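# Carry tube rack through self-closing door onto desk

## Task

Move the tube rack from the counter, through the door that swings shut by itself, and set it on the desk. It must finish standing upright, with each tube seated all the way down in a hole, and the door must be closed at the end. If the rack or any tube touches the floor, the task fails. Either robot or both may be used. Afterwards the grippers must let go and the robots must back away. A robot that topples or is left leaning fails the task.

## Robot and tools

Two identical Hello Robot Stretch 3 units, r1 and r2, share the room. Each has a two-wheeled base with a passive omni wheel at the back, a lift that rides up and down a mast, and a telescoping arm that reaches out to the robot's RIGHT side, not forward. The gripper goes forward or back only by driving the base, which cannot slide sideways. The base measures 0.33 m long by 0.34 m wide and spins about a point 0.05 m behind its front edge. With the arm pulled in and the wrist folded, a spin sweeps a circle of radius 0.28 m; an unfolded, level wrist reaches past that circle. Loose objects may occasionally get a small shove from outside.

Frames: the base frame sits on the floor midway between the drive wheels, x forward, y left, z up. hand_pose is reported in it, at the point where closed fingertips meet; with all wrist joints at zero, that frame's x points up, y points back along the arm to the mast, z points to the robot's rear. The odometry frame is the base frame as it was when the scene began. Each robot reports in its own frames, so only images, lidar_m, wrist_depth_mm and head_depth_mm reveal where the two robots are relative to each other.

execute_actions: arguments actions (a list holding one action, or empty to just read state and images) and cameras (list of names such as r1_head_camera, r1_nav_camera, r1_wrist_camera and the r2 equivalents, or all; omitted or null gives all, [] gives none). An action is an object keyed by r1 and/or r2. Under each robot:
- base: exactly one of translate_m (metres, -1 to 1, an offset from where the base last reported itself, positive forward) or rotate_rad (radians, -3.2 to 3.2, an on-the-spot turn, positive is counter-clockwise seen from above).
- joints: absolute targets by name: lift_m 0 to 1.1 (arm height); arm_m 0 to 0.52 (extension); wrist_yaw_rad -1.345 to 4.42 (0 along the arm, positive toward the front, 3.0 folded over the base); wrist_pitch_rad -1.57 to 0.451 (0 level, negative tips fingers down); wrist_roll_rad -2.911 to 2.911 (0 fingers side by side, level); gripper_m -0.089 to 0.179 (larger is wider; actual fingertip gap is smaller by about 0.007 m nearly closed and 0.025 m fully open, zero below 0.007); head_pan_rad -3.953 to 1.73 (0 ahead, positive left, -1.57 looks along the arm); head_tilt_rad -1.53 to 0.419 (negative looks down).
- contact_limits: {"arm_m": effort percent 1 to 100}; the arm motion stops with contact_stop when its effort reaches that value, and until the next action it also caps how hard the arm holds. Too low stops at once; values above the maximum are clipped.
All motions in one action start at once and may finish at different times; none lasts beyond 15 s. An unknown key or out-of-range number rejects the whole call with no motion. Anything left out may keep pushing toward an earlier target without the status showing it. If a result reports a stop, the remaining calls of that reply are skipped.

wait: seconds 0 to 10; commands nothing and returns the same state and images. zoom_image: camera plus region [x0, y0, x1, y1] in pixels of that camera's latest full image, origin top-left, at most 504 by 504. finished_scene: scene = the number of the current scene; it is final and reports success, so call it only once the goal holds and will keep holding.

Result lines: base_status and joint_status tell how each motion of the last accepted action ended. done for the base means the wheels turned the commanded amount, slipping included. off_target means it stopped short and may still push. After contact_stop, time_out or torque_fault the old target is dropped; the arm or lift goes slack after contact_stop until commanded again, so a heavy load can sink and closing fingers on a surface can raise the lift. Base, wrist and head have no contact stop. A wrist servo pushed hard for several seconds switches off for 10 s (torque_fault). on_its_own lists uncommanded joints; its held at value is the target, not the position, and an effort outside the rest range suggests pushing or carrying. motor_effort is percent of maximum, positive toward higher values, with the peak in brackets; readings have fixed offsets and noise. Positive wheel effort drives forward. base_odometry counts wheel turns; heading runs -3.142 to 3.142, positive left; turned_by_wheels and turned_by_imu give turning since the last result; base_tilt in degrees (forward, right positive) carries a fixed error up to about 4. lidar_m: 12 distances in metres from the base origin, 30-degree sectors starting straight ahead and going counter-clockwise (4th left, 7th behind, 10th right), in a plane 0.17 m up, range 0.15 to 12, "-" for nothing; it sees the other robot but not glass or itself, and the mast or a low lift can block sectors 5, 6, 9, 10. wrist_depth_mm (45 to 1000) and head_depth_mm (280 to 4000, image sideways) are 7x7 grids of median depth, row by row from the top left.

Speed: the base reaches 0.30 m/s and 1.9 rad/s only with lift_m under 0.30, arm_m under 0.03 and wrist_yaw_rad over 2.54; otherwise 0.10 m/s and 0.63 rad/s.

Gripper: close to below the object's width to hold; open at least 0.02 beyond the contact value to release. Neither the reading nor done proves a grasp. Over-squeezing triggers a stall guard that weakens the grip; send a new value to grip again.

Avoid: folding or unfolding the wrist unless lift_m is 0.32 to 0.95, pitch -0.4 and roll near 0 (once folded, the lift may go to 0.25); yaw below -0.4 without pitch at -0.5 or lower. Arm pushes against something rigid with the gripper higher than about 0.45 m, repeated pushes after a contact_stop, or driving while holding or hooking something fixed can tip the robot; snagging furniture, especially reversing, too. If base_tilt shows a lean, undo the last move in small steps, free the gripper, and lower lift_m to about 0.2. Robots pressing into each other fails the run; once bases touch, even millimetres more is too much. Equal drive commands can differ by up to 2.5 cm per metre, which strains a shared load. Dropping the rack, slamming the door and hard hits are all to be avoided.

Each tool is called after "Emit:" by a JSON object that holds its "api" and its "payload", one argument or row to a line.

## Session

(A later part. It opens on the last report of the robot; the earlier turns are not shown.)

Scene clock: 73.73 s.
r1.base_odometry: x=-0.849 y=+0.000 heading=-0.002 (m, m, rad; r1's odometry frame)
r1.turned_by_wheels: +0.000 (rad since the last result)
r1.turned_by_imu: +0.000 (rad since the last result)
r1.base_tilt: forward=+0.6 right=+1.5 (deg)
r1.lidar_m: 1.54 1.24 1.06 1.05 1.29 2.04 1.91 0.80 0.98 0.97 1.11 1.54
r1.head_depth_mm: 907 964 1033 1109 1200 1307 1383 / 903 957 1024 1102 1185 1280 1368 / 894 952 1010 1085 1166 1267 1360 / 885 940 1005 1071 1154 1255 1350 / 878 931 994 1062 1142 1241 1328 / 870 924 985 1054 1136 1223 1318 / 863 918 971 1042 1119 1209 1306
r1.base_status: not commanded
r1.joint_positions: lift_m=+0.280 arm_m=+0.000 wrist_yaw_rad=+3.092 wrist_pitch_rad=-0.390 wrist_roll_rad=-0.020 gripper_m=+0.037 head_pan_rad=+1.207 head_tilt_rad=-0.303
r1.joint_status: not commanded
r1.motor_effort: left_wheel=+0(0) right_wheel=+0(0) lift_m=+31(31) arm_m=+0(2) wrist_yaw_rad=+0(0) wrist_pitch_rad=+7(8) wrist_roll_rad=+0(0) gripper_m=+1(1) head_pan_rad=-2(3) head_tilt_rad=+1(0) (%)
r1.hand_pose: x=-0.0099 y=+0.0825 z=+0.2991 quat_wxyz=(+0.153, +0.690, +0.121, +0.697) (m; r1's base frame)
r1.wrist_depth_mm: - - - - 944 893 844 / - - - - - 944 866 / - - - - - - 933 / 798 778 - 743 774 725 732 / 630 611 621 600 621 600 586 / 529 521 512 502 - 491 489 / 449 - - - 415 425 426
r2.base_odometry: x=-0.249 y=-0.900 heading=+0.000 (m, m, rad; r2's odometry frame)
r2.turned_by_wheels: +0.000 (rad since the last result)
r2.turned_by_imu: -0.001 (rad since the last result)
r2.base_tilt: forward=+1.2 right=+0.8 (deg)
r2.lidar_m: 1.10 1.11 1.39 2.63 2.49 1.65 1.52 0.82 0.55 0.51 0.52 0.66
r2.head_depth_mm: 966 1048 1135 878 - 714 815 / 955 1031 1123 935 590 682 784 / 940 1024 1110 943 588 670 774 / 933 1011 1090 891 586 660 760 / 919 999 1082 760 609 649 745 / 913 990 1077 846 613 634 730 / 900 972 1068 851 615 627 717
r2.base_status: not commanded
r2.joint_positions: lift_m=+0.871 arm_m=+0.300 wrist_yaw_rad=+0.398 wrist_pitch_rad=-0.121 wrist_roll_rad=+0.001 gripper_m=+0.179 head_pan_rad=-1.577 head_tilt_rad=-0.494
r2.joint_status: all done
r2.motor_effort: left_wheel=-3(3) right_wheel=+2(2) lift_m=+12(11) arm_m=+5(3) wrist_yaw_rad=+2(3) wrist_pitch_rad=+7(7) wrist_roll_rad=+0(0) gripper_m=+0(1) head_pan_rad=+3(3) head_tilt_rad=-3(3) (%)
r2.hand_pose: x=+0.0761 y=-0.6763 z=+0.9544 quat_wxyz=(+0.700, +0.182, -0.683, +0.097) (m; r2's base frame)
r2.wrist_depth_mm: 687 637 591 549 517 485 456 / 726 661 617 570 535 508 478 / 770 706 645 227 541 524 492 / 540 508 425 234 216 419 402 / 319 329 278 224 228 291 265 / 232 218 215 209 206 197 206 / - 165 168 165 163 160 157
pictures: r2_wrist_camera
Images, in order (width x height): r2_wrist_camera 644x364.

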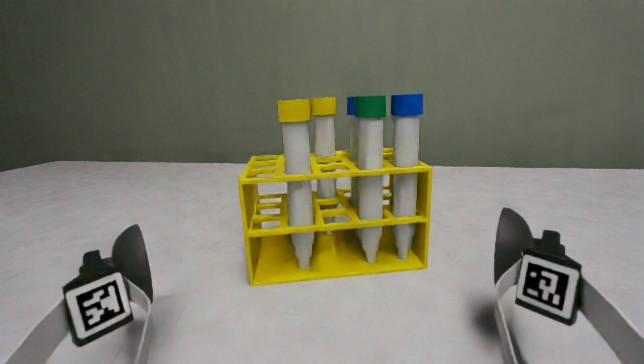

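Emit:
{"api": "execute_actions", "payload": {
  "actions": [
    {"r2":{"base":{"translate_m":0.035},"joints":{"arm_m":0.40}}}
  ],
  "cameras": ["r2_wrist_camera"]
}}

Emit:
{"api": "execute_actions", "payload": {
  "actions": [
    {"r2":{"joints":{"gripper_m":0.09}}}
  ],
  "cameras": []
}}

Emit:
{"api": "execute_actions", "payload": {
  "actions": [
    {"r2":{"joints":{"lift_m":0.95}}}
  ],
  "cameras": ["r2_wrist_camera","r2_head_camera"]
}}

Scene clock: 79.47 s.
r1.base_odometry: x=-0.849 y=+0.000 heading=-0.002 (m, m, rad; r1's odometry frame)
r1.turned_by_wheels: +0.000 (rad since the last result)
r1.turned_by_imu: +0.000 (rad since the last result)
r1.base_tilt: forward=+0.5 right=+1.5 (deg)
r1.lidar_m: 1.54 1.24 1.06 1.05 1.30 2.04 1.91 0.79 0.97 0.97 1.11 1.54
r1.head_depth_mm: 909 966 1034 1113 1193 1298 1384 / 901 959 1024 1100 1180 1285 1366 / 892 950 1012 1083 1176 1264 1357 / 886 940 1001 1076 1154 1255 1346 / 879 935 993 1066 1141 1232 1333 / 873 924 984 1054 1137 1219 1316 / 863 916 975 1042 1119 1203 1305
r1.base_status: not commanded
r1.joint_positions: lift_m=+0.280 arm_m=+0.000 wrist_yaw_rad=+3.092 wrist_pitch_rad=-0.390 wrist_roll_rad=-0.020 gripper_m=+0.037 head_pan_rad=+1.207 head_tilt_rad=-0.303
r1.joint_status: not commanded
r1.motor_effort: left_wheel=+0(1) right_wheel=+0(0) lift_m=+31(31) arm_m=-1(2) wrist_yaw_rad=+1(0) wrist_pitch_rad=+8(8) wrist_roll_rad=+0(0) gripper_m=+0(0) head_pan_rad=-3(3) head_tilt_rad=+1(1) (%)
r1.hand_pose: x=-0.0099 y=+0.0825 z=+0.2991 quat_wxyz=(+0.153, +0.690, +0.121, +0.697) (m; r1's base frame)
r1.wrist_depth_mm: - - - - 938 875 844 / - - - - - 913 895 / - - - - - - 901 / 781 789 - 760 757 723 721 / 634 628 617 618 619 597 590 / 523 525 520 513 - 498 486 / 447 - - - 417 428 426
r2.base_odometry: x=-0.214 y=-0.900 heading=+0.000 (m, m, rad; r2's odometry frame)
r2.turned_by_wheels: +0.000 (rad since the last result)
r2.turned_by_imu: -0.001 (rad since the last result)
r2.base_tilt: forward=+1.3 right=+0.8 (deg)
r2.lidar_m: 1.06 1.07 1.35 2.63 2.56 1.68 1.56 0.81 0.54 0.51 0.51 0.65
r2.head_depth_mm: 961 1052 1132 880 - 696 807 / 950 1034 1114 - 615 675 777 / 937 1018 1098 - 604 664 764 / 929 1006 1085 - 608 653 751 / 917 996 1077 759 610 643 740 / 910 985 1075 848 611 624 728 / 897 975 1060 850 614 624 711
r2.base_status: done
r2.joint_positions: lift_m=+0.871 arm_m=+0.400 wrist_yaw_rad=+0.398 wrist_pitch_rad=-0.121 wrist_roll_rad=+0.001 gripper_m=+0.179 head_pan_rad=-1.577 head_tilt_rad=-0.494
r2.joint_status: all done
r2.motor_effort: left_wheel=-4(5) right_wheel=+2(9) lift_m=+12(12) arm_m=+5(6) wrist_yaw_rad=+2(2) wrist_pitch_rad=+7(7) wrist_roll_rad=+0(0) gripper_m=+1(1) head_pan_rad=+2(2) head_tilt_rad=-4(2) (%)
r2.hand_pose: x=+0.0761 y=-0.7763 z=+0.9544 quat_wxyz=(+0.700, +0.182, -0.683, +0.097) (m; r2's base frame)
r2.wrist_depth_mm: 565 530 489 457 429 400 381 / 603 555 514 470 440 417 394 / 634 588 98 153 108 427 407 / 534 508 168 159 116 383 413 / 318 310 116 126 116 124 262 / 232 99 131 142 126 128 205 / - 158 119 121 134 147 156
pictures: r2_wrist_camera
Images, in order (width x height): r2_wrist_camera 644x364.

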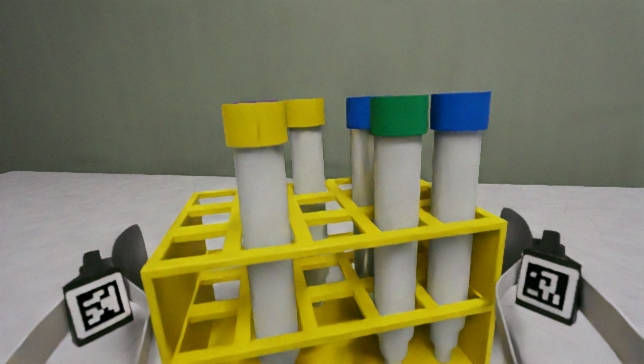

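Scene clock: 80.83 s.
r1.base_odometry: x=-0.849 y=+0.000 heading=-0.002 (m, m, rad; r1's odometry frame)
r1.turned_by_wheels: +0.000 (rad since the last result)
r1.turned_by_imu: +0.000 (rad since the last result)
r1.base_tilt: forward=+0.6 right=+1.6 (deg)
r1.lidar_m: 1.54 1.24 1.06 1.06 1.30 2.04 1.91 0.80 0.98 0.98 1.11 1.55
r1.head_depth_mm: 906 966 1032 1106 1198 1298 1386 / 899 963 1026 1096 1177 1283 1365 / 892 950 1012 1082 1172 1273 1360 / 886 939 1001 1075 1158 1246 1350 / 877 932 997 1062 1146 1240 1333 / 871 926 987 1054 1130 1217 1314 / 865 918 976 1047 1118 1204 1305
r1.base_status: not commanded
r1.joint_positions: lift_m=+0.280 arm_m=+0.000 wrist_yaw_rad=+3.092 wrist_pitch_rad=-0.390 wrist_roll_rad=-0.020 gripper_m=+0.037 head_pan_rad=+1.207 head_tilt_rad=-0.303
r1.joint_status: not commanded
r1.motor_effort: left_wheel=-1(0) right_wheel=+1(0) lift_m=+31(31) arm_m=-1(2) wrist_yaw_rad=+1(1) wrist_pitch_rad=+8(8) wrist_roll_rad=+0(0) gripper_m=+1(1) head_pan_rad=-3(3) head_tilt_rad=+1(0) (%)
r1.hand_pose: x=-0.0099 y=+0.0825 z=+0.2991 quat_wxyz=(+0.153, +0.690, +0.121, +0.697) (m; r1's base frame)
r1.wrist_depth_mm: - - - - 905 869 842 / - - - - - 951 899 / - - - - - - 911 / 785 808 - 774 751 738 732 / 618 614 613 611 625 605 603 / 524 515 523 513 - 499 483 / 438 - - - 421 428 422
r2.base_odometry: x=-0.214 y=-0.900 heading=+0.000 (m, m, rad; r2's odometry frame)
r2.turned_by_wheels: +0.000 (rad since the last result)
r2.turned_by_imu: +0.000 (rad since the last result)
r2.base_tilt: forward=+1.3 right=+0.7 (deg)
r2.lidar_m: 1.06 1.08 1.35 2.63 2.55 1.68 1.56 0.81 0.55 0.51 0.51 0.65
r2.head_depth_mm: 961 1048 1134 881 - 696 808 / 951 1026 1116 - 616 676 779 / 934 1019 1098 - 605 663 766 / 930 1006 1087 - 608 653 752 / 915 996 1079 761 611 643 739 / 908 982 1073 851 613 624 728 / 905 972 1060 852 613 625 710
r2.base_status: not commanded
r2.joint_positions: lift_m=+0.871 arm_m=+0.400 wrist_yaw_rad=+0.399 wrist_pitch_rad=-0.120 wrist_roll_rad=+0.001 gripper_m=+0.091 head_pan_rad=-1.577 head_tilt_rad=-0.494
r2.joint_status: all done
r2.motor_effort: left_wheel=-4(4) right_wheel=+2(2) lift_m=+12(11) arm_m=+5(5) wrist_yaw_rad=+2(2) wrist_pitch_rad=+7(7) wrist_roll_rad=+0(0) gripper_m=-26(98) head_pan_rad=+3(2) head_tilt_rad=-3(2) (%)
r2.hand_pose: x=+0.0762 y=-0.7764 z=+0.9547 quat_wxyz=(+0.700, +0.181, -0.683, +0.098) (m; r2's base frame)
r2.wrist_depth_mm: 567 525 490 455 429 403 380 / 598 550 517 476 440 419 393 / 632 584 538 158 118 431 407 / 543 515 172 160 126 435 412 / 319 319 123 117 127 136 264 / 225 - 137 144 133 143 197 / - 164 124 124 148 153 158
pictures: none
No camera images: the call's "cameras" was empty. Leave "cameras" out to get every camera's image.

Scene clock: 82.40 s.
r1.base_odometry: x=-0.849 y=+0.000 heading=-0.002 (m, m, rad; r1's odometry frame)
r1.turned_by_wheels: +0.000 (rad since the last result)
r1.turned_by_imu: +0.000 (rad since the last result)
r1.base_tilt: forward=+0.6 right=+1.6 (deg)
r1.lidar_m: 1.54 1.24 1.06 1.06 1.30 2.04 1.90 0.79 0.98 0.97 1.11 1.54
r1.head_depth_mm: 908 966 1036 1113 1199 1297 1376 / 899 960 1022 1096 1183 1286 1368 / 893 950 1014 1090 1167 1264 1361 / 884 942 1000 1074 1155 1252 1353 / 879 933 993 1064 1143 1236 1325 / 872 924 984 1057 1131 1220 1311 / 864 911 976 1043 1119 1209 1304
r1.base_status: not commanded
r1.joint_positions: lift_m=+0.280 arm_m=+0.000 wrist_yaw_rad=+3.092 wrist_pitch_rad=-0.390 wrist_roll_rad=-0.020 gripper_m=+0.037 head_pan_rad=+1.207 head_tilt_rad=-0.303
r1.joint_status: not commanded
r1.motor_effort: left_wheel=+0(0) right_wheel=+0(1) lift_m=+31(31) arm_m=-1(2) wrist_yaw_rad=+1(1) wrist_pitch_rad=+8(7) wrist_roll_rad=+0(0) gripper_m=+1(1) head_pan_rad=-3(3) head_tilt_rad=+1(1) (%)
r1.hand_pose: x=-0.0099 y=+0.0825 z=+0.2991 quat_wxyz=(+0.153, +0.690, +0.121, +0.697) (m; r1's base frame)
r1.wrist_depth_mm: - - - - 945 860 845 / - - - - - 945 891 / - - - - - - 923 / 797 792 - 760 746 741 742 / 632 619 619 612 623 597 598 / 528 522 517 511 - 496 492 / 450 - - - 421 422 417
r2.base_odometry: x=-0.214 y=-0.900 heading=+0.000 (m, m, rad; r2's odometry frame)
r2.turned_by_wheels: +0.000 (rad since the last result)
r2.turned_by_imu: +0.000 (rad since the last result)
r2.base_tilt: forward=+1.3 right=+0.8 (deg)
r2.lidar_m: 1.06 1.07 1.35 2.63 2.55 1.68 1.56 0.81 0.54 0.51 0.51 0.65
r2.head_depth_mm: 962 1046 1131 - 605 687 796 / 947 1027 1101 794 626 676 779 / 937 1017 1081 757 606 664 765 / 928 1008 1065 761 607 652 751 / 918 995 1045 802 610 644 736 / 909 982 1069 848 613 623 727 / 899 972 1059 851 613 624 711
r2.base_status: not commanded
r2.joint_positions: lift_m=+0.949 arm_m=+0.400 wrist_yaw_rad=+0.399 wrist_pitch_rad=-0.129 wrist_roll_rad=+0.001 gripper_m=+0.097 head_pan_rad=-1.577 head_tilt_rad=-0.494
r2.joint_status: all done
r2.on_its_own: gripper_m is held at +0.096, not at your +0.090, by its stall guard, which is still easing
r2.motor_effort: left_wheel=-4(4) right_wheel=+2(2) lift_m=+31(31) arm_m=+5(5) wrist_yaw_rad=+1(1) wrist_pitch_rad=+10(10) wrist_roll_rad=+0(0) gripper_m=-23(26) head_pan_rad=+3(3) head_tilt_rad=-3(3) (%)
r2.hand_pose: x=+0.0760 y=-0.7759 z=+1.0314 quat_wxyz=(+0.701, +0.184, -0.683, +0.095) (m; r2's base frame)
r2.wrist_depth_mm: 564 530 486 458 428 400 380 / 601 557 514 477 441 416 390 / 636 581 532 165 128 432 405 / 671 612 569 169 133 453 426 / 509 506 124 136 132 274 430 / 358 - 156 148 134 147 317 / 287 264 126 124 146 246 252
pictures: r2_head_camera (sideways: a quarter turn clockwise sets it upright), r2_wrist_camera
Images, in order (width x height): r2_head_camera 896x504, r2_wrist_camera 644x364.

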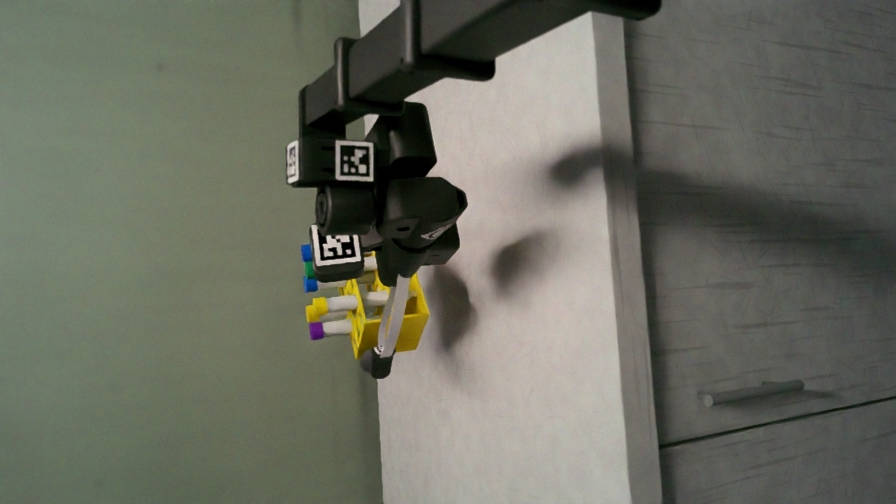

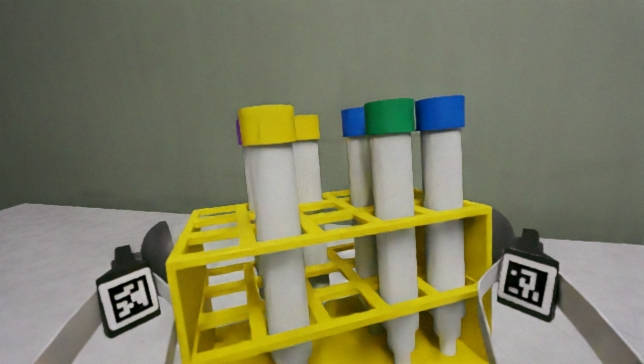

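Emit:
{"api": "execute_actions", "payload": {
  "actions": [
    {"r1":{"base":{"rotate_rad":2.02},"joints":{"head_pan_rad":0,"head_tilt_rad":-0.5}},"r2":{"joints":{"arm_m":0.0,"wrist_yaw_rad":1.57}}}
  ],
  "cameras": []
}}

Emit:
{"api": "execute_actions", "payload": {
  "actions": [
    {"r1":{"base":{"translate_m":0.96}},"r2":{"base":{"rotate_rad":1.57}}}
  ],
  "cameras": []
}}

Emit:
{"api": "execute_actions", "payload": {
  "actions": [
    {"r1":{"base":{"rotate_rad":-0.9}},"r2":{"base":{"translate_m":1.0}}}
  ],
  "cameras": ["r1_nav_camera"]
}}

Scene clock: 97.37 s.
r1.base_odometry: x=-0.849 y=+0.000 heading=+2.018 (m, m, rad; r1's odometry frame)
r1.turned_by_wheels: +2.020 (rad since the last result)
r1.turned_by_imu: +2.016 (rad since the last result)
r1.base_tilt: forward=+0.5 right=+1.6 (deg)
r1.lidar_m: 1.14 1.77 1.91 0.80 0.98 0.97 1.07 1.55 1.54 1.32 1.06 1.06
r1.head_depth_mm: 977 983 1054 1150 1259 1385 1265 / 1057 1145 1248 1359 1457 1483 1267 / 1150 1254 1368 1512 1688 1534 1259 / 1257 1366 1517 1698 1844 1538 1262 / 1383 1528 1702 1912 1961 1537 1261 / 1457 1604 1799 2072 1951 1541 1258 / 1598 1816 2074 2398 1961 1532 1259
r1.base_status: done
r1.joint_positions: lift_m=+0.280 arm_m=+0.000 wrist_yaw_rad=+3.092 wrist_pitch_rad=-0.390 wrist_roll_rad=-0.020 gripper_m=+0.037 head_pan_rad=+0.007 head_tilt_rad=-0.494
r1.joint_status: all done
r1.motor_effort: left_wheel=-2(6) right_wheel=+2(8) lift_m=+31(31) arm_m=-2(1) wrist_yaw_rad=+0(1) wrist_pitch_rad=+8(8) wrist_roll_rad=+0(0) gripper_m=+1(1) head_pan_rad=-3(30) head_tilt_rad=-2(14) (%)
r1.hand_pose: x=-0.0099 y=+0.0824 z=+0.2991 quat_wxyz=(+0.153, +0.690, +0.121, +0.697) (m; r1's base frame)
r1.wrist_depth_mm: 684 836 - - - - - / 733 869 - - - - - / 751 919 - 917 - - - / 762 796 - 757 731 735 740 / 622 612 623 618 615 599 590 / 529 518 517 510 - 499 487 / 443 - - - 415 426 424
r2.base_odometry: x=-0.214 y=-0.900 heading=+0.000 (m, m, rad; r2's odometry frame)
r2.turned_by_wheels: +0.000 (rad since the last result)
r2.turned_by_imu: -0.001 (rad since the last result)
r2.base_tilt: forward=+1.4 right=+0.7 (deg)
r2.lidar_m: 1.06 1.07 1.35 2.63 2.55 1.69 1.56 0.81 0.54 0.51 0.51 0.65
r2.head_depth_mm: 959 1041 1133 835 631 - - / 950 1032 1117 837 627 649 - / 940 1019 1102 841 606 640 - / 926 1008 1083 842 610 653 748 / 913 993 1088 844 610 642 734 / 911 984 1076 847 612 625 703 / 899 975 1058 849 614 622 -
r2.base_status: not commanded
r2.joint_positions: lift_m=+0.949 arm_m=+0.000 wrist_yaw_rad=+1.569 wrist_pitch_rad=-0.129 wrist_roll_rad=+0.001 gripper_m=+0.106 head_pan_rad=-1.577 head_tilt_rad=-0.494
r2.joint_status: all done
r2.on_its_own: gripper_m is held at +0.105, not at your +0.090, by its stall guard, which is not easing now
r2.motor_effort: left_wheel=-4(4) right_wheel=+2(2) lift_m=+30(31) arm_m=-5(10) wrist_yaw_rad=+2(4) wrist_pitch_rad=+10(10) wrist_roll_rad=+0(0) gripper_m=-20(20) head_pan_rad=+3(3) head_tilt_rad=-2(2) (%)
r2.hand_pose: x=+0.2297 y=-0.1459 z=+1.0314 quat_wxyz=(+0.532, +0.531, -0.467, +0.466) (m; r2's base frame)
r2.wrist_depth_mm: 809 851 861 904 966 - 904 / 841 873 899 960 - - 912 / 870 908 917 165 127 - 935 / 903 964 964 168 131 677 641 / 943 - 121 135 131 143 429 / - 100 157 146 133 139 334 / - - 120 121 144 438 377
pictures: none
No camera images: the call's "cameras" was empty. Leave "cameras" out to get every camera's image.

Scene clock: 102.40 s.
r1.base_odometry: x=-1.265 y=+0.865 heading=+2.018 (m, m, rad; r1's odometry frame)
r1.turned_by_wheels: +0.000 (rad since the last result)
r1.turned_by_imu: +0.007 (rad since the last result)
r1.base_tilt: forward=+0.6 right=+1.6 (deg)
r1.lidar_m: 0.43 0.67 1.63 1.77 1.73 1.28 1.89 2.16 0.76 0.38 0.32 0.39
r1.head_depth_mm: 313 336 363 394 431 475 531 / 337 364 396 433 478 533 603 / 366 398 435 480 536 606 699 / 399 437 482 539 611 704 832 / 439 486 542 613 709 838 1025 / 487 545 618 715 845 1035 1219 / 548 622 719 851 973 1115 1227
r1.base_status: done
r1.joint_positions: lift_m=+0.280 arm_m=+0.000 wrist_yaw_rad=+3.092 wrist_pitch_rad=-0.390 wrist_roll_rad=-0.020 gripper_m=+0.037 head_pan_rad=+0.007 head_tilt_rad=-0.495
r1.joint_status: not commanded
r1.motor_effort: left_wheel=-2(6) right_wheel=+2(6) lift_m=+31(31) arm_m=-1(1) wrist_yaw_rad=+1(0) wrist_pitch_rad=+8(7) wrist_roll_rad=+0(0) gripper_m=+1(0) head_pan_rad=-3(3) head_tilt_rad=-1(2) (%)
r1.hand_pose: x=-0.0099 y=+0.0824 z=+0.2991 quat_wxyz=(+0.153, +0.690, +0.121, +0.697) (m; r1's base frame)
r1.wrist_depth_mm: - - - - - - - / - - - - - - - / - - - - - - - / 756 795 - 782 753 770 743 / 639 636 621 614 630 589 595 / 518 518 515 514 - 497 484 / 448 - - - 420 423 419
r2.base_odometry: x=-0.214 y=-0.900 heading=+1.570 (m, m, rad; r2's odometry frame)
r2.turned_by_wheels: +1.570 (rad since the last result)
r2.turned_by_imu: +1.574 (rad since the last result)
r2.base_tilt: forward=+1.2 right=+0.8 (deg)
r2.lidar_m: 2.63 2.51 1.68 1.56 0.80 0.54 0.50 0.51 0.65 1.06 1.07 1.36
r2.head_depth_mm: 901 981 1076 1187 1334 - - / 894 971 1065 1176 1323 1434 - / 882 961 1048 1163 1299 1416 - / 875 948 1038 1151 1281 1442 1295 / 866 940 1026 1132 1260 1423 1297 / 859 926 1019 1106 1240 1403 1373 / 848 919 1003 1100 1221 1362 -
r2.base_status: done
r2.joint_positions: lift_m=+0.949 arm_m=+0.000 wrist_yaw_rad=+1.569 wrist_pitch_rad=-0.129 wrist_roll_rad=+0.001 gripper_m=+0.106 head_pan_rad=-1.577 head_tilt_rad=-0.494
r2.joint_status: not commanded
r2.on_its_own: gripper_m is held at +0.105, not at your +0.090, by its stall guard, which is not easing now
r2.motor_effort: left_wheel=-4(10) right_wheel=+2(7) lift_m=+30(31) arm_m=-6(6) wrist_yaw_rad=+2(1) wrist_pitch_rad=+10(10) wrist_roll_rad=+0(0) gripper_m=-20(19) head_pan_rad=+2(3) head_tilt_rad=-3(2) (%)
r2.hand_pose: x=+0.2297 y=-0.1459 z=+1.0314 quat_wxyz=(+0.532, +0.531, -0.467, +0.466) (m; r2's base frame)
r2.wrist_depth_mm: - - - - - - 867 / - - - - - - 861 / - - - 165 127 - 868 / - - - 169 131 - 878 / - - 121 135 132 144 900 / - 100 157 147 132 139 877 / - - 120 121 142 - 981
pictures: none
No camera images: the call's "cameras" was empty. Leave "cameras" out to get every camera's image.

Scene clock: 113.37 s.
r1.base_odometry: x=-1.265 y=+0.865 heading=+1.118 (m, m, rad; r1's odometry frame)
r1.turned_by_wheels: -0.900 (rad since the last result)
r1.turned_by_imu: -0.898 (rad since the last result)
r1.base_tilt: forward=+0.6 right=+1.5 (deg)
r1.lidar_m: 0.32 0.39 0.46 0.86 1.64 1.77 1.28 1.73 2.05 2.14 0.58 0.33
r1.head_depth_mm: - - - 304 357 430 520 / - - 293 308 343 396 481 / 291 313 338 373 407 453 503 / 291 317 351 392 444 517 611 / 289 311 344 384 434 501 592 / 286 306 339 377 425 488 572 / 285 302 332 369 415 475 555
r1.base_status: done
r1.joint_positions: lift_m=+0.280 arm_m=+0.000 wrist_yaw_rad=+3.092 wrist_pitch_rad=-0.390 wrist_roll_rad=-0.020 gripper_m=+0.037 head_pan_rad=+0.007 head_tilt_rad=-0.495
r1.joint_status: not commanded
r1.motor_effort: left_wheel=+2(7) right_wheel=-2(4) lift_m=+31(31) arm_m=+0(1) wrist_yaw_rad=+1(1) wrist_pitch_rad=+7(8) wrist_roll_rad=+0(0) gripper_m=+1(1) head_pan_rad=-2(3) head_tilt_rad=-2(2) (%)
r1.hand_pose: x=-0.0099 y=+0.0824 z=+0.2991 quat_wxyz=(+0.153, +0.690, +0.121, +0.697) (m; r1's base frame)
r1.wrist_depth_mm: - - - - 749 490 368 / - - - - 797 514 377 / - - - - 812 529 389 / 786 782 - 776 721 541 401 / 629 613 612 608 625 558 409 / 532 506 523 517 - 489 412 / 446 - - - 415 424 409
r2.base_odometry: x=-0.213 y=+0.100 heading=+1.570 (m, m, rad; r2's odometry frame)
r2.turned_by_wheels: +0.000 (rad since the last result)
r2.turned_by_imu: -0.008 (rad since the last result)
r2.base_tilt: forward=+1.3 right=+0.6 (deg)
r2.lidar_m: 1.64 1.65 1.81 1.67 1.69 1.61 1.50 1.52 1.02 0.94 0.95 1.19
r2.head_depth_mm: 797 867 955 1053 1181 - - / 789 858 939 1042 1162 1274 - / 781 849 929 1027 1146 1254 - / 773 838 913 1014 1131 1273 1297 / 763 826 907 1000 1112 1256 1298 / 756 817 888 979 1090 1229 1308 / 746 808 878 968 1072 1199 -
r2.base_status: done
r2.joint_positions: lift_m=+0.949 arm_m=+0.000 wrist_yaw_rad=+1.569 wrist_pitch_rad=-0.129 wrist_roll_rad=+0.001 gripper_m=+0.106 head_pan_rad=-1.577 head_tilt_rad=-0.494
r2.joint_status: not commanded
r2.on_its_own: gripper_m is held at +0.105, not at your +0.090, by its stall guard, which is not easing now
r2.motor_effort: left_wheel=-3(4) right_wheel=+1(7) lift_m=+30(30) arm_m=-6(6) wrist_yaw_rad=+1(2) wrist_pitch_rad=+10(10) wrist_roll_rad=+0(0) gripper_m=-19(20) head_pan_rad=+3(3) head_tilt_rad=-3(3) (%)
r2.hand_pose: x=+0.2297 y=-0.1459 z=+1.0314 quat_wxyz=(+0.532, +0.531, -0.467, +0.466) (m; r2's base frame)
r2.wrist_depth_mm: - - - - - - 726 / - - - - - - 755 / - - - 166 127 - 753 / - - - 169 132 - 771 / - - 121 135 132 144 775 / - 100 157 146 133 139 764 / - - 120 121 142 961 836
pictures: r1_nav_camera (sideways: a quarter turn counterclockwise sets it upright)
Images, in order (width x height): r1_nav_camera 672x504.

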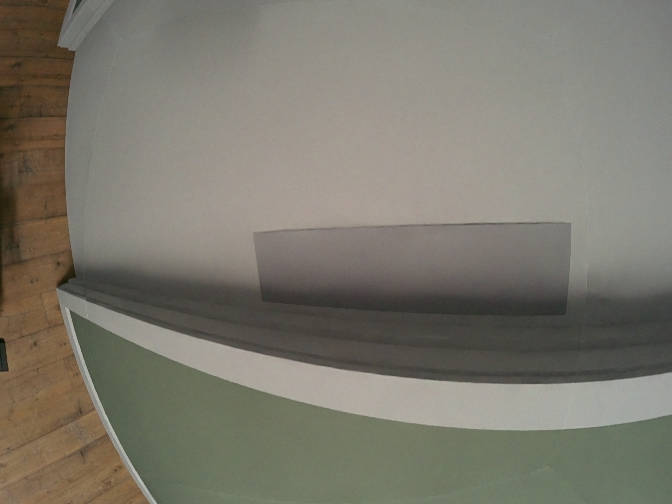

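Emit:
{"api": "execute_actions", "payload": {
  "actions": [
    {"r1":{"base":{"rotate_rad":1.67}},"r2":{"base":{"translate_m":0.2}}}
  ],
  "cameras": []
}}

Emit:
{"api": "execute_actions", "payload": {
  "actions": [
    {"r1":{"base":{"translate_m":0.3}},"r2":{"base":{"rotate_rad":-1.69},"joints":{"head_pan_rad":-3.14,"head_tilt_rad":-0.5}}}
  ],
  "cameras": []
}}

Emit:
{"api": "execute_actions", "payload": {
  "actions": [
    {"r1":{"base":{"rotate_rad":-1.57}}}
  ],
  "cameras": ["r1_nav_camera","r2_nav_camera"]
}}

Scene clock: 121.03 s.
r1.base_odometry: x=-1.265 y=+0.865 heading=+2.788 (m, m, rad; r1's odometry frame)
r1.turned_by_wheels: +1.670 (rad since the last result)
r1.turned_by_imu: +1.667 (rad since the last result)
r1.base_tilt: forward=+0.5 right=+1.6 (deg)
r1.lidar_m: 0.86 1.65 1.77 1.28 1.74 2.18 2.14 0.51 0.32 0.32 0.39 0.49
r1.head_depth_mm: 678 733 797 873 937 947 963 / 953 976 995 1009 1056 1168 1231 / 1340 1450 1601 1692 1729 1496 1265 / 1351 1490 1643 1845 1959 1534 1262 / 1347 1467 1633 1812 1955 1538 1262 / 1336 1467 1618 1806 1942 1538 1266 / 1328 1446 1600 1785 1908 1534 1257
r1.base_status: done
r1.joint_positions: lift_m=+0.280 arm_m=+0.000 wrist_yaw_rad=+3.092 wrist_pitch_rad=-0.390 wrist_roll_rad=-0.020 gripper_m=+0.037 head_pan_rad=+0.007 head_tilt_rad=-0.495
r1.joint_status: not commanded
r1.motor_effort: left_wheel=-1(7) right_wheel=+2(5) lift_m=+31(31) arm_m=-2(3) wrist_yaw_rad=-1(0) wrist_pitch_rad=+8(8) wrist_roll_rad=+0(0) gripper_m=+0(1) head_pan_rad=-3(3) head_tilt_rad=-1(2) (%)
r1.hand_pose: x=-0.0099 y=+0.0824 z=+0.2991 quat_wxyz=(+0.153, +0.690, +0.121, +0.697) (m; r1's base frame)
r1.wrist_depth_mm: - - - - - - - / - - - - - - - / - - - - - - - / 773 786 - 770 764 734 728 / 631 621 619 611 636 595 587 / 520 514 519 515 - 493 498 / 447 - - - 417 426 423
r2.base_odometry: x=-0.213 y=+0.300 heading=+1.570 (m, m, rad; r2's odometry frame)
r2.turned_by_wheels: +0.000 (rad since the last result)
r2.turned_by_imu: -0.002 (rad since the last result)
r2.base_tilt: forward=+1.1 right=+0.7 (deg)
r2.lidar_m: 1.44 1.46 1.82 1.70 1.72 1.83 1.70 1.50 0.99 0.92 0.93 1.16
r2.head_depth_mm: 776 844 928 1026 1152 - - / 765 835 914 1010 1134 1238 - / 759 823 905 998 1114 1219 - / 750 813 889 983 1098 1240 1295 / 742 803 882 970 1077 1216 1295 / 734 795 868 954 1062 1197 1302 / 726 785 859 941 1043 1164 -
r2.base_status: done
r2.joint_positions: lift_m=+0.949 arm_m=+0.000 wrist_yaw_rad=+1.569 wrist_pitch_rad=-0.129 wrist_roll_rad=+0.001 gripper_m=+0.106 head_pan_rad=-1.577 head_tilt_rad=-0.494
r2.joint_status: not commanded
r2.on_its_own: gripper_m is held at +0.105, not at your +0.090, by its stall guard, which is not easing now
r2.motor_effort: left_wheel=-2(6) right_wheel=+1(7) lift_m=+30(30) arm_m=-6(6) wrist_yaw_rad=+2(2) wrist_pitch_rad=+10(10) wrist_roll_rad=+0(0) gripper_m=-20(20) head_pan_rad=+3(2) head_tilt_rad=-2(2) (%)
r2.hand_pose: x=+0.2297 y=-0.1459 z=+1.0314 quat_wxyz=(+0.532, +0.531, -0.467, +0.466) (m; r2's base frame)
r2.wrist_depth_mm: - - - - - - 712 / - - - - - - 718 / - - - 165 127 - 729 / - - - 169 131 - 736 / - - 121 136 132 144 753 / - 100 157 146 133 138 730 / - - 120 121 142 945 812
pictures: none
No camera images: the call's "cameras" was empty. Leave "cameras" out to get every camera's image.

Scene clock: 124.70 s.
r1.base_odometry: x=-1.546 y=+0.969 heading=+2.788 (m, m, rad; r1's odometry frame)
r1.turned_by_wheels: +0.000 (rad since the last result)
r1.turned_by_imu: +0.002 (rad since the last result)
r1.base_tilt: forward=+0.6 right=+1.6 (deg)
r1.lidar_m: 0.73 1.35 1.61 1.76 1.35 2.24 2.02 0.49 0.38 0.35 0.36 0.45
r1.head_depth_mm: 613 622 633 615 649 715 823 / 843 862 881 899 917 937 921 / 1101 1192 1300 1450 1555 1441 1240 / 1094 1201 1328 1488 1703 1543 1263 / 1088 1193 1316 1476 1678 1530 1267 / 1085 1176 1311 1470 1646 1542 1252 / 1071 1177 1297 1449 1639 1526 1257
r1.base_status: done
r1.joint_positions: lift_m=+0.280 arm_m=+0.000 wrist_yaw_rad=+3.092 wrist_pitch_rad=-0.390 wrist_roll_rad=-0.020 gripper_m=+0.037 head_pan_rad=+0.007 head_tilt_rad=-0.495
r1.joint_status: not commanded
r1.motor_effort: left_wheel=-1(6) right_wheel=+2(7) lift_m=+31(31) arm_m=-2(3) wrist_yaw_rad=+2(1) wrist_pitch_rad=+8(8) wrist_roll_rad=+0(0) gripper_m=+0(0) head_pan_rad=-3(3) head_tilt_rad=-2(2) (%)
r1.hand_pose: x=-0.0099 y=+0.0824 z=+0.2991 quat_wxyz=(+0.153, +0.690, +0.121, +0.697) (m; r1's base frame)
r1.wrist_depth_mm: - - - - - - - / - - - - - - - / - - - - - - - / 809 791 - 759 769 751 709 / 621 634 602 595 626 606 590 / 527 516 521 511 - 498 484 / 443 - - - 409 426 423
r2.base_odometry: x=-0.213 y=+0.300 heading=-0.120 (m, m, rad; r2's odometry frame)
r2.turned_by_wheels: -1.690 (rad since the last result)
r2.turned_by_imu: -1.696 (rad since the last result)
r2.base_tilt: forward=+1.3 right=+0.7 (deg)
r2.lidar_m: 0.92 0.92 1.07 1.44 1.44 1.67 1.70 1.70 1.95 1.70 1.71 1.06
r2.head_depth_mm: 1565 1706 1874 2062 - - - / 1523 1672 1817 1998 - - - / 1491 1614 1761 1958 - - - / 1456 1581 1712 1911 1987 1573 1387 / 1417 1540 1685 1849 1948 1581 1385 / 1393 1497 1642 1798 1924 1570 1390 / 1366 1465 1603 1735 1868 1574 1383
r2.base_status: done
r2.joint_positions: lift_m=+0.949 arm_m=+0.000 wrist_yaw_rad=+1.569 wrist_pitch_rad=-0.129 wrist_roll_rad=+0.001 gripper_m=+0.106 head_pan_rad=-3.133 head_tilt_rad=-0.494
r2.joint_status: all done
r2.on_its_own: gripper_m is held at +0.105, not at your +0.090, by its stall guard, which is not easing now
r2.motor_effort: left_wheel=+2(9) right_wheel=-3(8) lift_m=+31(31) arm_m=-6(6) wrist_yaw_rad=+1(2) wrist_pitch_rad=+10(10) wrist_roll_rad=+0(0) gripper_m=-20(20) head_pan_rad=-3(36) head_tilt_rad=-1(2) (%)
r2.hand_pose: x=+0.2297 y=-0.1459 z=+1.0314 quat_wxyz=(+0.532, +0.531, -0.467, +0.466) (m; r2's base frame)
r2.wrist_depth_mm: 669 716 771 835 900 983 - / 689 742 798 862 910 - - / 720 759 800 165 127 - - / 748 800 842 169 131 - - / 775 822 121 135 132 144 - / 798 100 157 146 132 138 - / 819 889 121 121 143 - -
pictures: none
No camera images: the call's "cameras" was empty. Leave "cameras" out to get every camera's image.

Scene clock: 126.90 s.
r1.base_odometry: x=-1.546 y=+0.969 heading=+1.218 (m, m, rad; r1's odometry frame)
r1.turned_by_wheels: -1.570 (rad since the last result)
r1.turned_by_imu: -1.566 (rad since the last result)
r1.base_tilt: forward=+0.6 right=+1.6 (deg)
r1.lidar_m: 0.35 0.36 0.45 0.75 1.35 1.61 1.75 1.35 2.25 1.86 0.49 0.38
r1.head_depth_mm: - 289 316 354 403 468 558 / - 289 313 351 399 463 552 / - 288 311 349 396 458 544 / - 287 309 346 393 453 538 / - 286 307 343 388 448 530 / - 285 305 340 385 444 524 / - 283 303 338 381 439 518
r1.base_status: done
r1.joint_positions: lift_m=+0.280 arm_m=+0.000 wrist_yaw_rad=+3.092 wrist_pitch_rad=-0.390 wrist_roll_rad=-0.020 gripper_m=+0.037 head_pan_rad=+0.007 head_tilt_rad=-0.495
r1.joint_status: not commanded
r1.motor_effort: left_wheel=+1(8) right_wheel=-2(6) lift_m=+31(31) arm_m=-2(1) wrist_yaw_rad=+1(0) wrist_pitch_rad=+8(8) wrist_roll_rad=+0(0) gripper_m=+1(1) head_pan_rad=-2(3) head_tilt_rad=-2(1) (%)
r1.hand_pose: x=-0.0099 y=+0.0824 z=+0.2991 quat_wxyz=(+0.153, +0.690, +0.121, +0.697) (m; r1's base frame)
r1.wrist_depth_mm: - - - - 640 495 366 / - - - - 690 519 374 / - - - - 678 527 378 / 787 770 - 769 680 547 382 / 637 614 613 608 629 562 387 / 524 518 512 517 - 498 400 / 445 - - - 418 427 404
r2.base_odometry: x=-0.213 y=+0.300 heading=-0.120 (m, m, rad; r2's odometry frame)
r2.turned_by_wheels: +0.000 (rad since the last result)
r2.turned_by_imu: +0.000 (rad since the last result)
r2.base_tilt: forward=+1.2 right=+0.8 (deg)
r2.lidar_m: 0.92 0.92 1.06 1.44 1.44 1.67 1.70 1.70 1.95 1.71 1.70 1.06
r2.head_depth_mm: 1557 1702 1870 2060 - - - / 1531 1653 1815 2013 - - - / 1491 1615 1772 1953 - - - / 1456 1573 1713 1898 1994 1577 1382 / 1419 1546 1678 1850 1953 1584 1383 / 1391 1505 1635 1796 1934 1572 1387 / 1365 1468 1598 1748 1885 1588 1382
r2.base_status: not commanded
r2.joint_positions: lift_m=+0.949 arm_m=+0.000 wrist_yaw_rad=+1.569 wrist_pitch_rad=-0.129 wrist_roll_rad=+0.001 gripper_m=+0.106 head_pan_rad=-3.133 head_tilt_rad=-0.494
r2.joint_status: not commanded
r2.on_its_own: gripper_m is held at +0.105, not at your +0.090, by its stall guard, which is not easing now
r2.motor_effort: left_wheel=+2(2) right_wheel=-3(3) lift_m=+31(31) arm_m=-6(6) wrist_yaw_rad=+1(1) wrist_pitch_rad=+10(10) wrist_roll_rad=+0(0) gripper_m=-20(21) head_pan_rad=-3(3) head_tilt_rad=-2(3) (%)
r2.hand_pose: x=+0.2297 y=-0.1459 z=+1.0314 quat_wxyz=(+0.532, +0.531, -0.467, +0.466) (m; r2's base frame)
r2.wrist_depth_mm: 675 717 786 819 879 972 - / 700 736 804 853 923 - - / 707 773 805 165 127 - - / 744 792 833 169 131 - - / 762 807 121 135 132 144 - / 799 100 157 147 133 138 - / 828 884 120 121 142 - -
pictures: r1_nav_camera (sideways: a quarter turn counterclockwise sets it upright), r2_nav_camera (sideways: a quarter turn counterclockwise sets it upright)
Images, in order (width x height): r1_nav_camera 672x504, r2_nav_camera 672x504.

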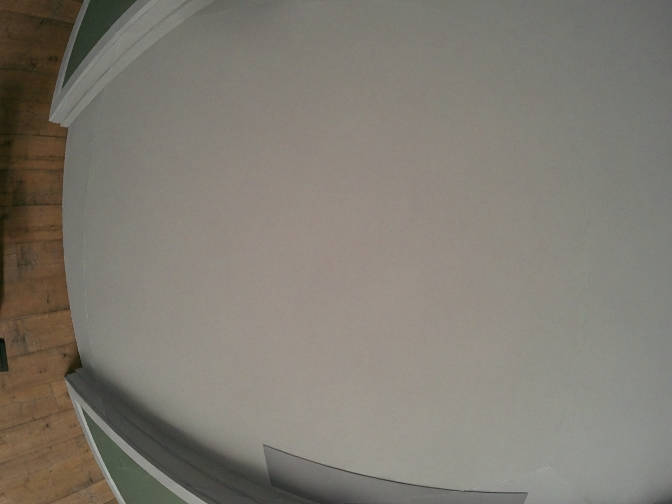

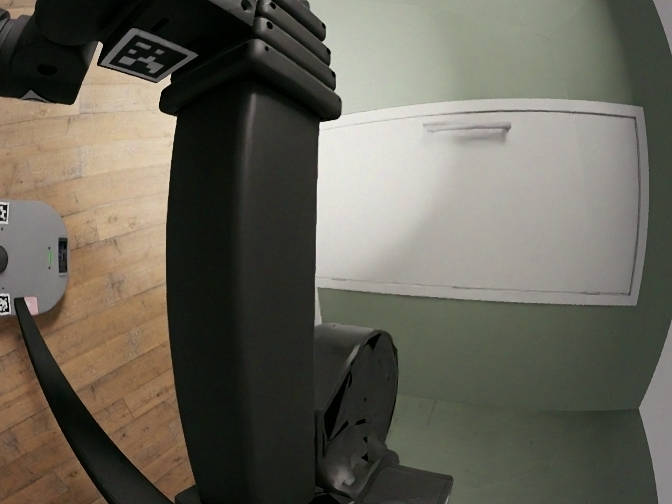

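Emit:
{"api": "execute_actions", "payload": {
  "actions": [
    {"r1":{"base":{"translate_m":0.95}},"r2":{"base":{"rotate_rad":0.15}}}
  ],
  "cameras": ["r1_nav_camera","r2_nav_camera"]
}}

Scene clock: 136.40 s.
r1.base_odometry: x=-1.219 y=+1.861 heading=+1.218 (m, m, rad; r1's odometry frame)
r1.turned_by_wheels: +0.000 (rad since the last result)
r1.turned_by_imu: +0.045 (rad since the last result)
r1.base_tilt: forward=+0.6 right=+1.5 (deg)
r1.lidar_m: 1.10 0.18 0.17 0.18 0.24 0.60 2.27 0.63 0.73 1.69 1.77 2.21
r1.head_depth_mm: 1747 1922 2153 2357 1956 1530 1257 / 1742 1888 2121 2357 1935 1527 1260 / 1744 1272 2126 2327 1949 1442 1258 / 1674 1860 2125 2339 1928 1378 1257 / 920 854 2097 2295 1862 1440 1263 / 1732 1905 2095 2329 1952 1524 1226 / 1732 1899 2112 2334 2006 - -
r1.base_status: done
r1.joint_positions: lift_m=+0.280 arm_m=+0.000 wrist_yaw_rad=+3.092 wrist_pitch_rad=-0.389 wrist_roll_rad=-0.020 gripper_m=+0.037 head_pan_rad=+0.006 head_tilt_rad=-0.501
r1.joint_status: not commanded
r1.motor_effort: left_wheel=+3(79) right_wheel=+1(50) lift_m=+32(31) arm_m=-2(2) wrist_yaw_rad=+1(3) wrist_pitch_rad=+7(9) wrist_roll_rad=+0(0) gripper_m=+0(1) head_pan_rad=-2(3) head_tilt_rad=+1(1) (%)
r1.hand_pose: x=-0.0100 y=+0.0824 z=+0.2991 quat_wxyz=(+0.153, +0.690, +0.121, +0.697) (m; r1's base frame)
r1.wrist_depth_mm: 344 293 232 214 188 170 154 / 395 328 - 229 202 180 163 / 471 368 - 253 219 192 173 / 551 418 - 279 238 208 185 / 602 502 418 301 255 225 199 / 514 505 476 335 - 247 214 / 444 - - - 324 268 233
r2.base_odometry: x=-0.213 y=+0.300 heading=+0.030 (m, m, rad; r2's odometry frame)
r2.turned_by_wheels: +0.150 (rad since the last result)
r2.turned_by_imu: +0.149 (rad since the last result)
r2.base_tilt: forward=+1.2 right=+0.8 (deg)
r2.lidar_m: 0.92 0.93 1.18 1.44 1.46 1.82 0.93 1.72 1.82 1.70 1.46 0.99
r2.head_depth_mm: 1423 1568 1737 1904 - - - / 1072 1221 1428 1672 - - - / 818 874 964 1123 - - - / 970 3228 3704 2628 1577 1489 1368 / 3150 3342 3644 2776 1577 1492 1385 / 3163 3415 3583 1878 1937 1576 1386 / 1389 1496 1637 1811 1948 1572 1393
r2.base_status: done
r2.joint_positions: lift_m=+0.949 arm_m=+0.000 wrist_yaw_rad=+1.569 wrist_pitch_rad=-0.129 wrist_roll_rad=+0.001 gripper_m=+0.106 head_pan_rad=-3.133 head_tilt_rad=-0.494
r2.joint_status: not commanded
r2.on_its_own: gripper_m is held at +0.105, not at your +0.090, by its stall guard, which is not easing now
r2.motor_effort: left_wheel=-4(9) right_wheel=+2(7) lift_m=+31(31) arm_m=-5(6) wrist_yaw_rad=+2(1) wrist_pitch_rad=+10(10) wrist_roll_rad=+0(0) gripper_m=-20(20) head_pan_rad=-3(3) head_tilt_rad=-3(2) (%)
r2.hand_pose: x=+0.2297 y=-0.1459 z=+1.0314 quat_wxyz=(+0.532, +0.531, -0.467, +0.466) (m; r2's base frame)
r2.wrist_depth_mm: 699 726 744 767 792 841 861 / 732 751 780 787 840 864 922 / 756 791 806 165 127 922 955 / 770 820 834 169 131 952 - / 816 852 121 136 132 144 - / 852 100 157 146 132 138 - / 881 948 120 121 142 - -
pictures: r1_nav_camera (sideways: a quarter turn counterclockwise sets it upright), r2_nav_camera (sideways: a quarter turn counterclockwise sets it upright)
Images, in order (width x height): r1_nav_camera 672x504, r2_nav_camera 672x504.

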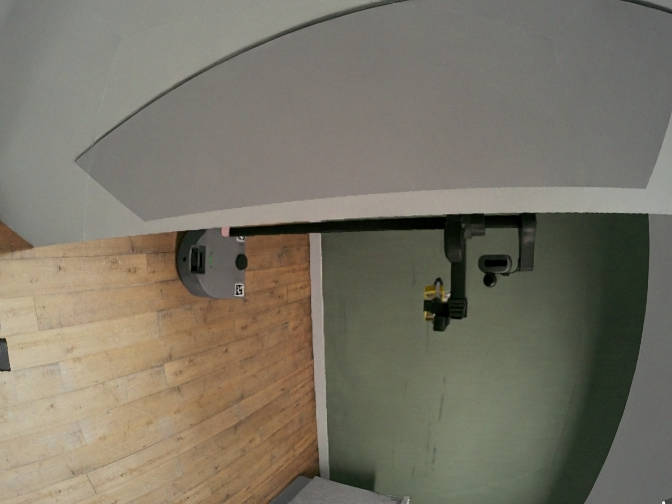

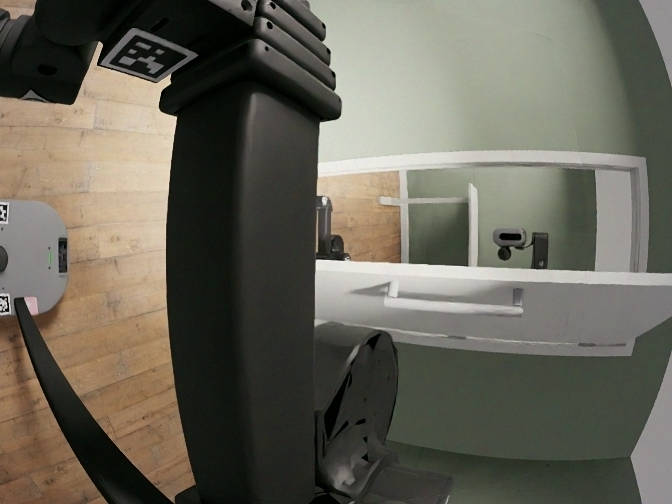

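Emit:
{"api": "execute_actions", "payload": {
  "actions": [
    {"r2":{"base":{"rotate_rad":0.4}}}
  ],
  "cameras": []
}}

Emit:
{"api": "execute_actions", "payload": {
  "actions": [
    {"r2":{"base":{"translate_m":-0.6}}}
  ],
  "cameras": []
}}

Emit:
{"api": "execute_actions", "payload": {
  "actions": [
    {"r2":{"base":{"rotate_rad":-0.4}}}
  ],
  "cameras": ["r1_nav_camera","r2_nav_camera"]
}}

Scene clock: 143.63 s.
r1.base_odometry: x=-1.219 y=+1.861 heading=+1.218 (m, m, rad; r1's odometry frame)
r1.turned_by_wheels: +0.000 (rad since the last result)
r1.turned_by_imu: +0.000 (rad since the last result)
r1.base_tilt: forward=+0.6 right=+1.5 (deg)
r1.lidar_m: 1.05 0.18 0.17 0.18 0.24 0.60 2.26 0.63 0.73 1.69 1.77 2.21
r1.head_depth_mm: 1763 1924 2138 2346 1951 1534 1263 / 1744 1889 2127 2359 1958 1535 1259 / 1742 1166 2138 2338 1948 1424 1255 / 1002 844 2138 2333 1946 1381 1261 / 860 911 2101 2283 1819 1486 1263 / 1736 1916 2118 2351 1928 1523 1229 / 1736 1918 2121 2327 2014 - -
r1.base_status: not commanded
r1.joint_positions: lift_m=+0.280 arm_m=+0.000 wrist_yaw_rad=+3.092 wrist_pitch_rad=-0.389 wrist_roll_rad=-0.020 gripper_m=+0.037 head_pan_rad=+0.006 head_tilt_rad=-0.501
r1.joint_status: not commanded
r1.motor_effort: left_wheel=+3(3) right_wheel=+1(1) lift_m=+31(31) arm_m=-1(3) wrist_yaw_rad=+0(1) wrist_pitch_rad=+8(8) wrist_roll_rad=+0(0) gripper_m=+1(1) head_pan_rad=-2(2) head_tilt_rad=+1(1) (%)
r1.hand_pose: x=-0.0100 y=+0.0824 z=+0.2991 quat_wxyz=(+0.153, +0.690, +0.121, +0.697) (m; r1's base frame)
r1.wrist_depth_mm: 341 299 233 212 189 170 154 / 390 329 - 232 203 181 163 / 464 368 - 252 218 194 173 / 553 424 - 280 238 209 186 / 619 501 421 303 255 225 199 / 526 512 467 335 - 246 213 / 450 - - - 325 267 232
r2.base_odometry: x=-0.213 y=+0.300 heading=+0.429 (m, m, rad; r2's odometry frame)
r2.turned_by_wheels: +0.400 (rad since the last result)
r2.turned_by_imu: +0.401 (rad since the last result)
r2.base_tilt: forward=+1.2 right=+0.8 (deg)
r2.lidar_m: 0.92 1.08 1.44 1.44 1.70 0.93 1.71 1.92 1.70 1.71 1.04 0.92
r2.head_depth_mm: 3107 3215 3609 2841 - - - / 3131 3404 3630 2813 - - - / 1443 1555 1706 1907 - - - / 1495 1627 1773 1972 2004 1574 1385 / 1546 1676 1839 2049 2014 1571 1385 / 1602 1758 1920 2158 2014 1578 1382 / 1650 1812 1996 2239 2011 1579 1392
r2.base_status: done
r2.joint_positions: lift_m=+0.949 arm_m=+0.000 wrist_yaw_rad=+1.569 wrist_pitch_rad=-0.129 wrist_roll_rad=+0.001 gripper_m=+0.106 head_pan_rad=-3.133 head_tilt_rad=-0.494
r2.joint_status: not commanded
r2.on_its_own: gripper_m is held at +0.105, not at your +0.090, by its stall guard, which is not easing now
r2.motor_effort: left_wheel=-3(10) right_wheel=+2(7) lift_m=+30(30) arm_m=-6(6) wrist_yaw_rad=+1(2) wrist_pitch_rad=+10(10) wrist_roll_rad=+0(0) gripper_m=-20(20) head_pan_rad=-3(4) head_tilt_rad=-3(3) (%)
r2.hand_pose: x=+0.2297 y=-0.1459 z=+1.0314 quat_wxyz=(+0.532, +0.531, -0.467, +0.466) (m; r2's base frame)
r2.wrist_depth_mm: 952 866 810 743 693 643 609 / - 915 848 784 714 676 625 / - 966 879 165 127 697 655 / - - 927 169 131 728 680 / - - 121 136 132 144 709 / - 100 157 146 132 138 732 / - - 120 121 142 821 788
pictures: none
No camera images: the call's "cameras" was empty. Leave "cameras" out to get every camera's image.

Scene clock: 150.73 s.
r1.base_odometry: x=-1.219 y=+1.861 heading=+1.218 (m, m, rad; r1's odometry frame)
r1.turned_by_wheels: +0.000 (rad since the last result)
r1.turned_by_imu: +0.001 (rad since the last result)
r1.base_tilt: forward=+0.6 right=+1.5 (deg)
r1.lidar_m: 0.47 0.18 0.17 0.18 0.24 0.59 2.26 0.63 0.73 1.69 1.76 0.59
r1.head_depth_mm: 453 476 317 2307 1943 1531 1258 / 354 385 365 492 1869 1520 1257 / 1745 1891 443 2296 585 666 819 / 1737 1915 2139 2338 1949 1525 1258 / 1740 1918 2123 2345 1937 1526 1258 / 1748 1920 2098 2342 1944 1528 1228 / 1731 1921 2102 2333 2029 - -
r1.base_status: not commanded
r1.joint_positions: lift_m=+0.280 arm_m=+0.000 wrist_yaw_rad=+3.092 wrist_pitch_rad=-0.389 wrist_roll_rad=-0.020 gripper_m=+0.037 head_pan_rad=+0.006 head_tilt_rad=-0.501
r1.joint_status: not commanded
r1.motor_effort: left_wheel=+3(4) right_wheel=+1(1) lift_m=+31(31) arm_m=-1(2) wrist_yaw_rad=+0(0) wrist_pitch_rad=+7(8) wrist_roll_rad=+0(0) gripper_m=+0(0) head_pan_rad=-3(3) head_tilt_rad=+0(1) (%)
r1.hand_pose: x=-0.0100 y=+0.0824 z=+0.2991 quat_wxyz=(+0.153, +0.690, +0.121, +0.697) (m; r1's base frame)
r1.wrist_depth_mm: 345 295 231 213 188 168 153 / 391 327 - 230 203 182 162 / 461 368 - 252 219 194 175 / 553 427 - 279 239 209 185 / 596 497 417 306 255 225 198 / 524 509 479 339 - 246 214 / 445 - - - 324 267 235
r2.base_odometry: x=-0.758 y=+0.050 heading=+0.429 (m, m, rad; r2's odometry frame)
r2.turned_by_wheels: +0.000 (rad since the last result)
r2.turned_by_imu: +0.003 (rad since the last result)
r2.base_tilt: forward=+1.3 right=+0.7 (deg)
r2.lidar_m: 1.50 1.77 1.61 1.61 0.57 0.58 1.12 1.33 1.52 1.52 1.69 1.49
r2.head_depth_mm: 2639 2748 3016 2756 - - - / 918 1004 1120 1860 - - - / 948 1027 1122 1231 - - - / 979 1069 1169 1287 1448 1549 1381 / 1011 1105 1212 1346 1506 1578 1387 / 1050 1148 1268 1411 1592 1573 1387 / 1088 1190 1322 1489 1688 1573 1394
r2.base_status: done
r2.joint_positions: lift_m=+0.949 arm_m=+0.000 wrist_yaw_rad=+1.569 wrist_pitch_rad=-0.129 wrist_roll_rad=+0.001 gripper_m=+0.106 head_pan_rad=-3.133 head_tilt_rad=-0.494
r2.joint_status: not commanded
r2.on_its_own: gripper_m is held at +0.105, not at your +0.090, by its stall guard, which is not easing now
r2.motor_effort: left_wheel=-3(11) right_wheel=+3(4) lift_m=+31(31) arm_m=-6(6) wrist_yaw_rad=+1(1) wrist_pitch_rad=+10(10) wrist_roll_rad=+0(0) gripper_m=-20(19) head_pan_rad=-3(3) head_tilt_rad=-3(1) (%)
r2.hand_pose: x=+0.2297 y=-0.1459 z=+1.0314 quat_wxyz=(+0.532, +0.531, -0.467, +0.466) (m; r2's base frame)
r2.wrist_depth_mm: - - - - - - - / - - - - - - - / - - - 165 127 - - / - - - 169 131 - - / - - 121 136 132 144 - / - 99 157 146 133 138 - / - - 120 121 142 - -
pictures: none
No camera images: the call's "cameras" was empty. Leave "cameras" out to get every camera's image.

Scene clock: 152.37 s.
r1.base_odometry: x=-1.219 y=+1.861 heading=+1.218 (m, m, rad; r1's odometry frame)
r1.turned_by_wheels: +0.000 (rad since the last result)
r1.turned_by_imu: +0.000 (rad since the last result)
r1.base_tilt: forward=+0.6 right=+1.6 (deg)
r1.lidar_m: 0.52 0.18 0.17 0.18 0.24 0.59 2.26 0.63 0.72 1.69 1.77 0.59
r1.head_depth_mm: 1716 533 425 329 1945 1532 1254 / 1740 1870 351 348 1944 1532 1258 / 401 420 353 542 646 1443 1077 / 1738 1910 2082 2340 1955 1525 1226 / 1733 1912 2119 2334 1941 1527 1255 / 1747 1920 2114 2345 1937 1533 1228 / 1738 1894 2100 2318 2001 - -
r1.base_status: not commanded
r1.joint_positions: lift_m=+0.280 arm_m=+0.000 wrist_yaw_rad=+3.092 wrist_pitch_rad=-0.389 wrist_roll_rad=-0.020 gripper_m=+0.037 head_pan_rad=+0.006 head_tilt_rad=-0.501
r1.joint_status: not commanded
r1.motor_effort: left_wheel=+3(3) right_wheel=+1(1) lift_m=+31(31) arm_m=-2(2) wrist_yaw_rad=+0(1) wrist_pitch_rad=+8(8) wrist_roll_rad=+0(0) gripper_m=+0(1) head_pan_rad=-3(2) head_tilt_rad=+0(0) (%)
r1.hand_pose: x=-0.0100 y=+0.0824 z=+0.2991 quat_wxyz=(+0.153, +0.690, +0.121, +0.697) (m; r1's base frame)
r1.wrist_depth_mm: 345 293 230 214 189 169 154 / 387 327 - 232 204 180 163 / 463 367 - 253 217 193 173 / 554 420 - 280 237 207 185 / 602 500 417 303 255 224 199 / 515 515 468 335 - 246 213 / 446 - - - 323 266 234
r2.base_odometry: x=-0.758 y=+0.050 heading=+0.029 (m, m, rad; r2's odometry frame)
r2.turned_by_wheels: -0.400 (rad since the last result)
r2.turned_by_imu: -0.402 (rad since the last result)
r2.base_tilt: forward=+1.3 right=+0.7 (deg)
r2.lidar_m: 1.49 1.52 1.73 1.61 1.63 0.46 0.58 1.13 1.45 1.52 1.55 1.60
r2.head_depth_mm: 453 520 3237 2738 - - - / 2767 2964 3259 2808 - - - / 2755 2927 3242 2755 - - - / 2735 2902 3282 2774 1999 1546 1360 / 2749 2897 3208 2627 1869 1500 1384 / 935 1002 1086 1187 1333 1475 1386 / 912 986 1072 1188 1317 1455 1396
r2.base_status: done
r2.joint_positions: lift_m=+0.949 arm_m=+0.000 wrist_yaw_rad=+1.569 wrist_pitch_rad=-0.129 wrist_roll_rad=+0.001 gripper_m=+0.106 head_pan_rad=-3.133 head_tilt_rad=-0.494
r2.joint_status: not commanded
r2.on_its_own: gripper_m is held at +0.105, not at your +0.090, by its stall guard, which is not easing now
r2.motor_effort: left_wheel=+2(9) right_wheel=-3(8) lift_m=+30(30) arm_m=-6(6) wrist_yaw_rad=+1(1) wrist_pitch_rad=+9(10) wrist_roll_rad=+0(0) gripper_m=-20(19) head_pan_rad=-3(3) head_tilt_rad=-2(3) (%)
r2.hand_pose: x=+0.2297 y=-0.1459 z=+1.0314 quat_wxyz=(+0.532, +0.531, -0.467, +0.466) (m; r2's base frame)
r2.wrist_depth_mm: - - - - - - - / - - - - - - - / - - - 166 127 - - / - - - 169 132 - - / - - 121 136 132 145 - / - 100 157 146 133 139 - / - - 120 121 143 - -
pictures: r1_nav_camera (sideways: a quarter turn counterclockwise sets it upright), r2_nav_camera (sideways: a quarter turn counterclockwise sets it upright)
Images, in order (width x height): r1_nav_camera 672x504, r2_nav_camera 672x504.

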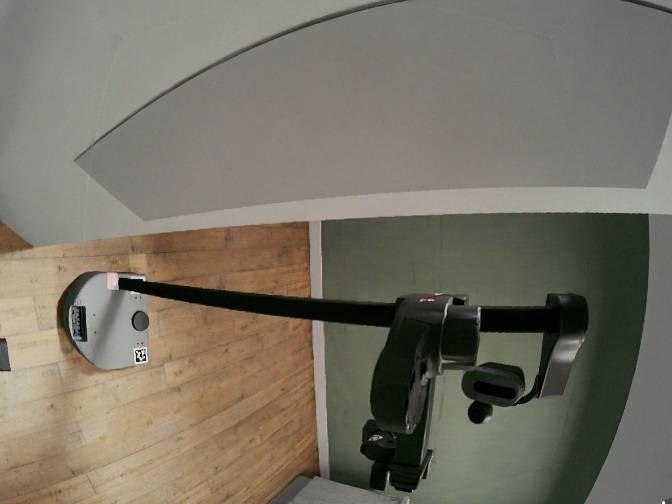

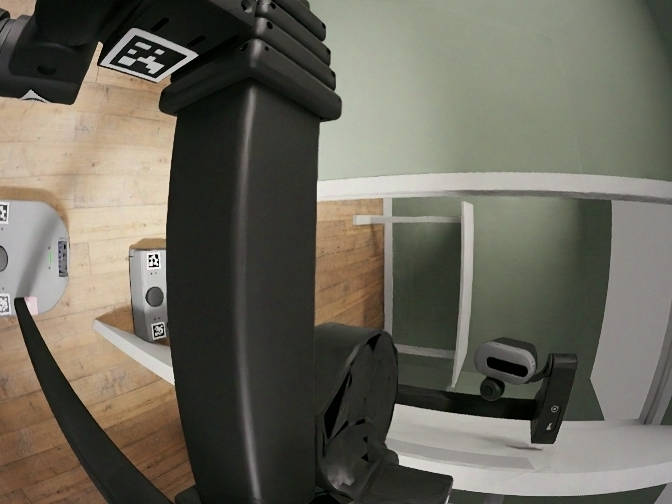

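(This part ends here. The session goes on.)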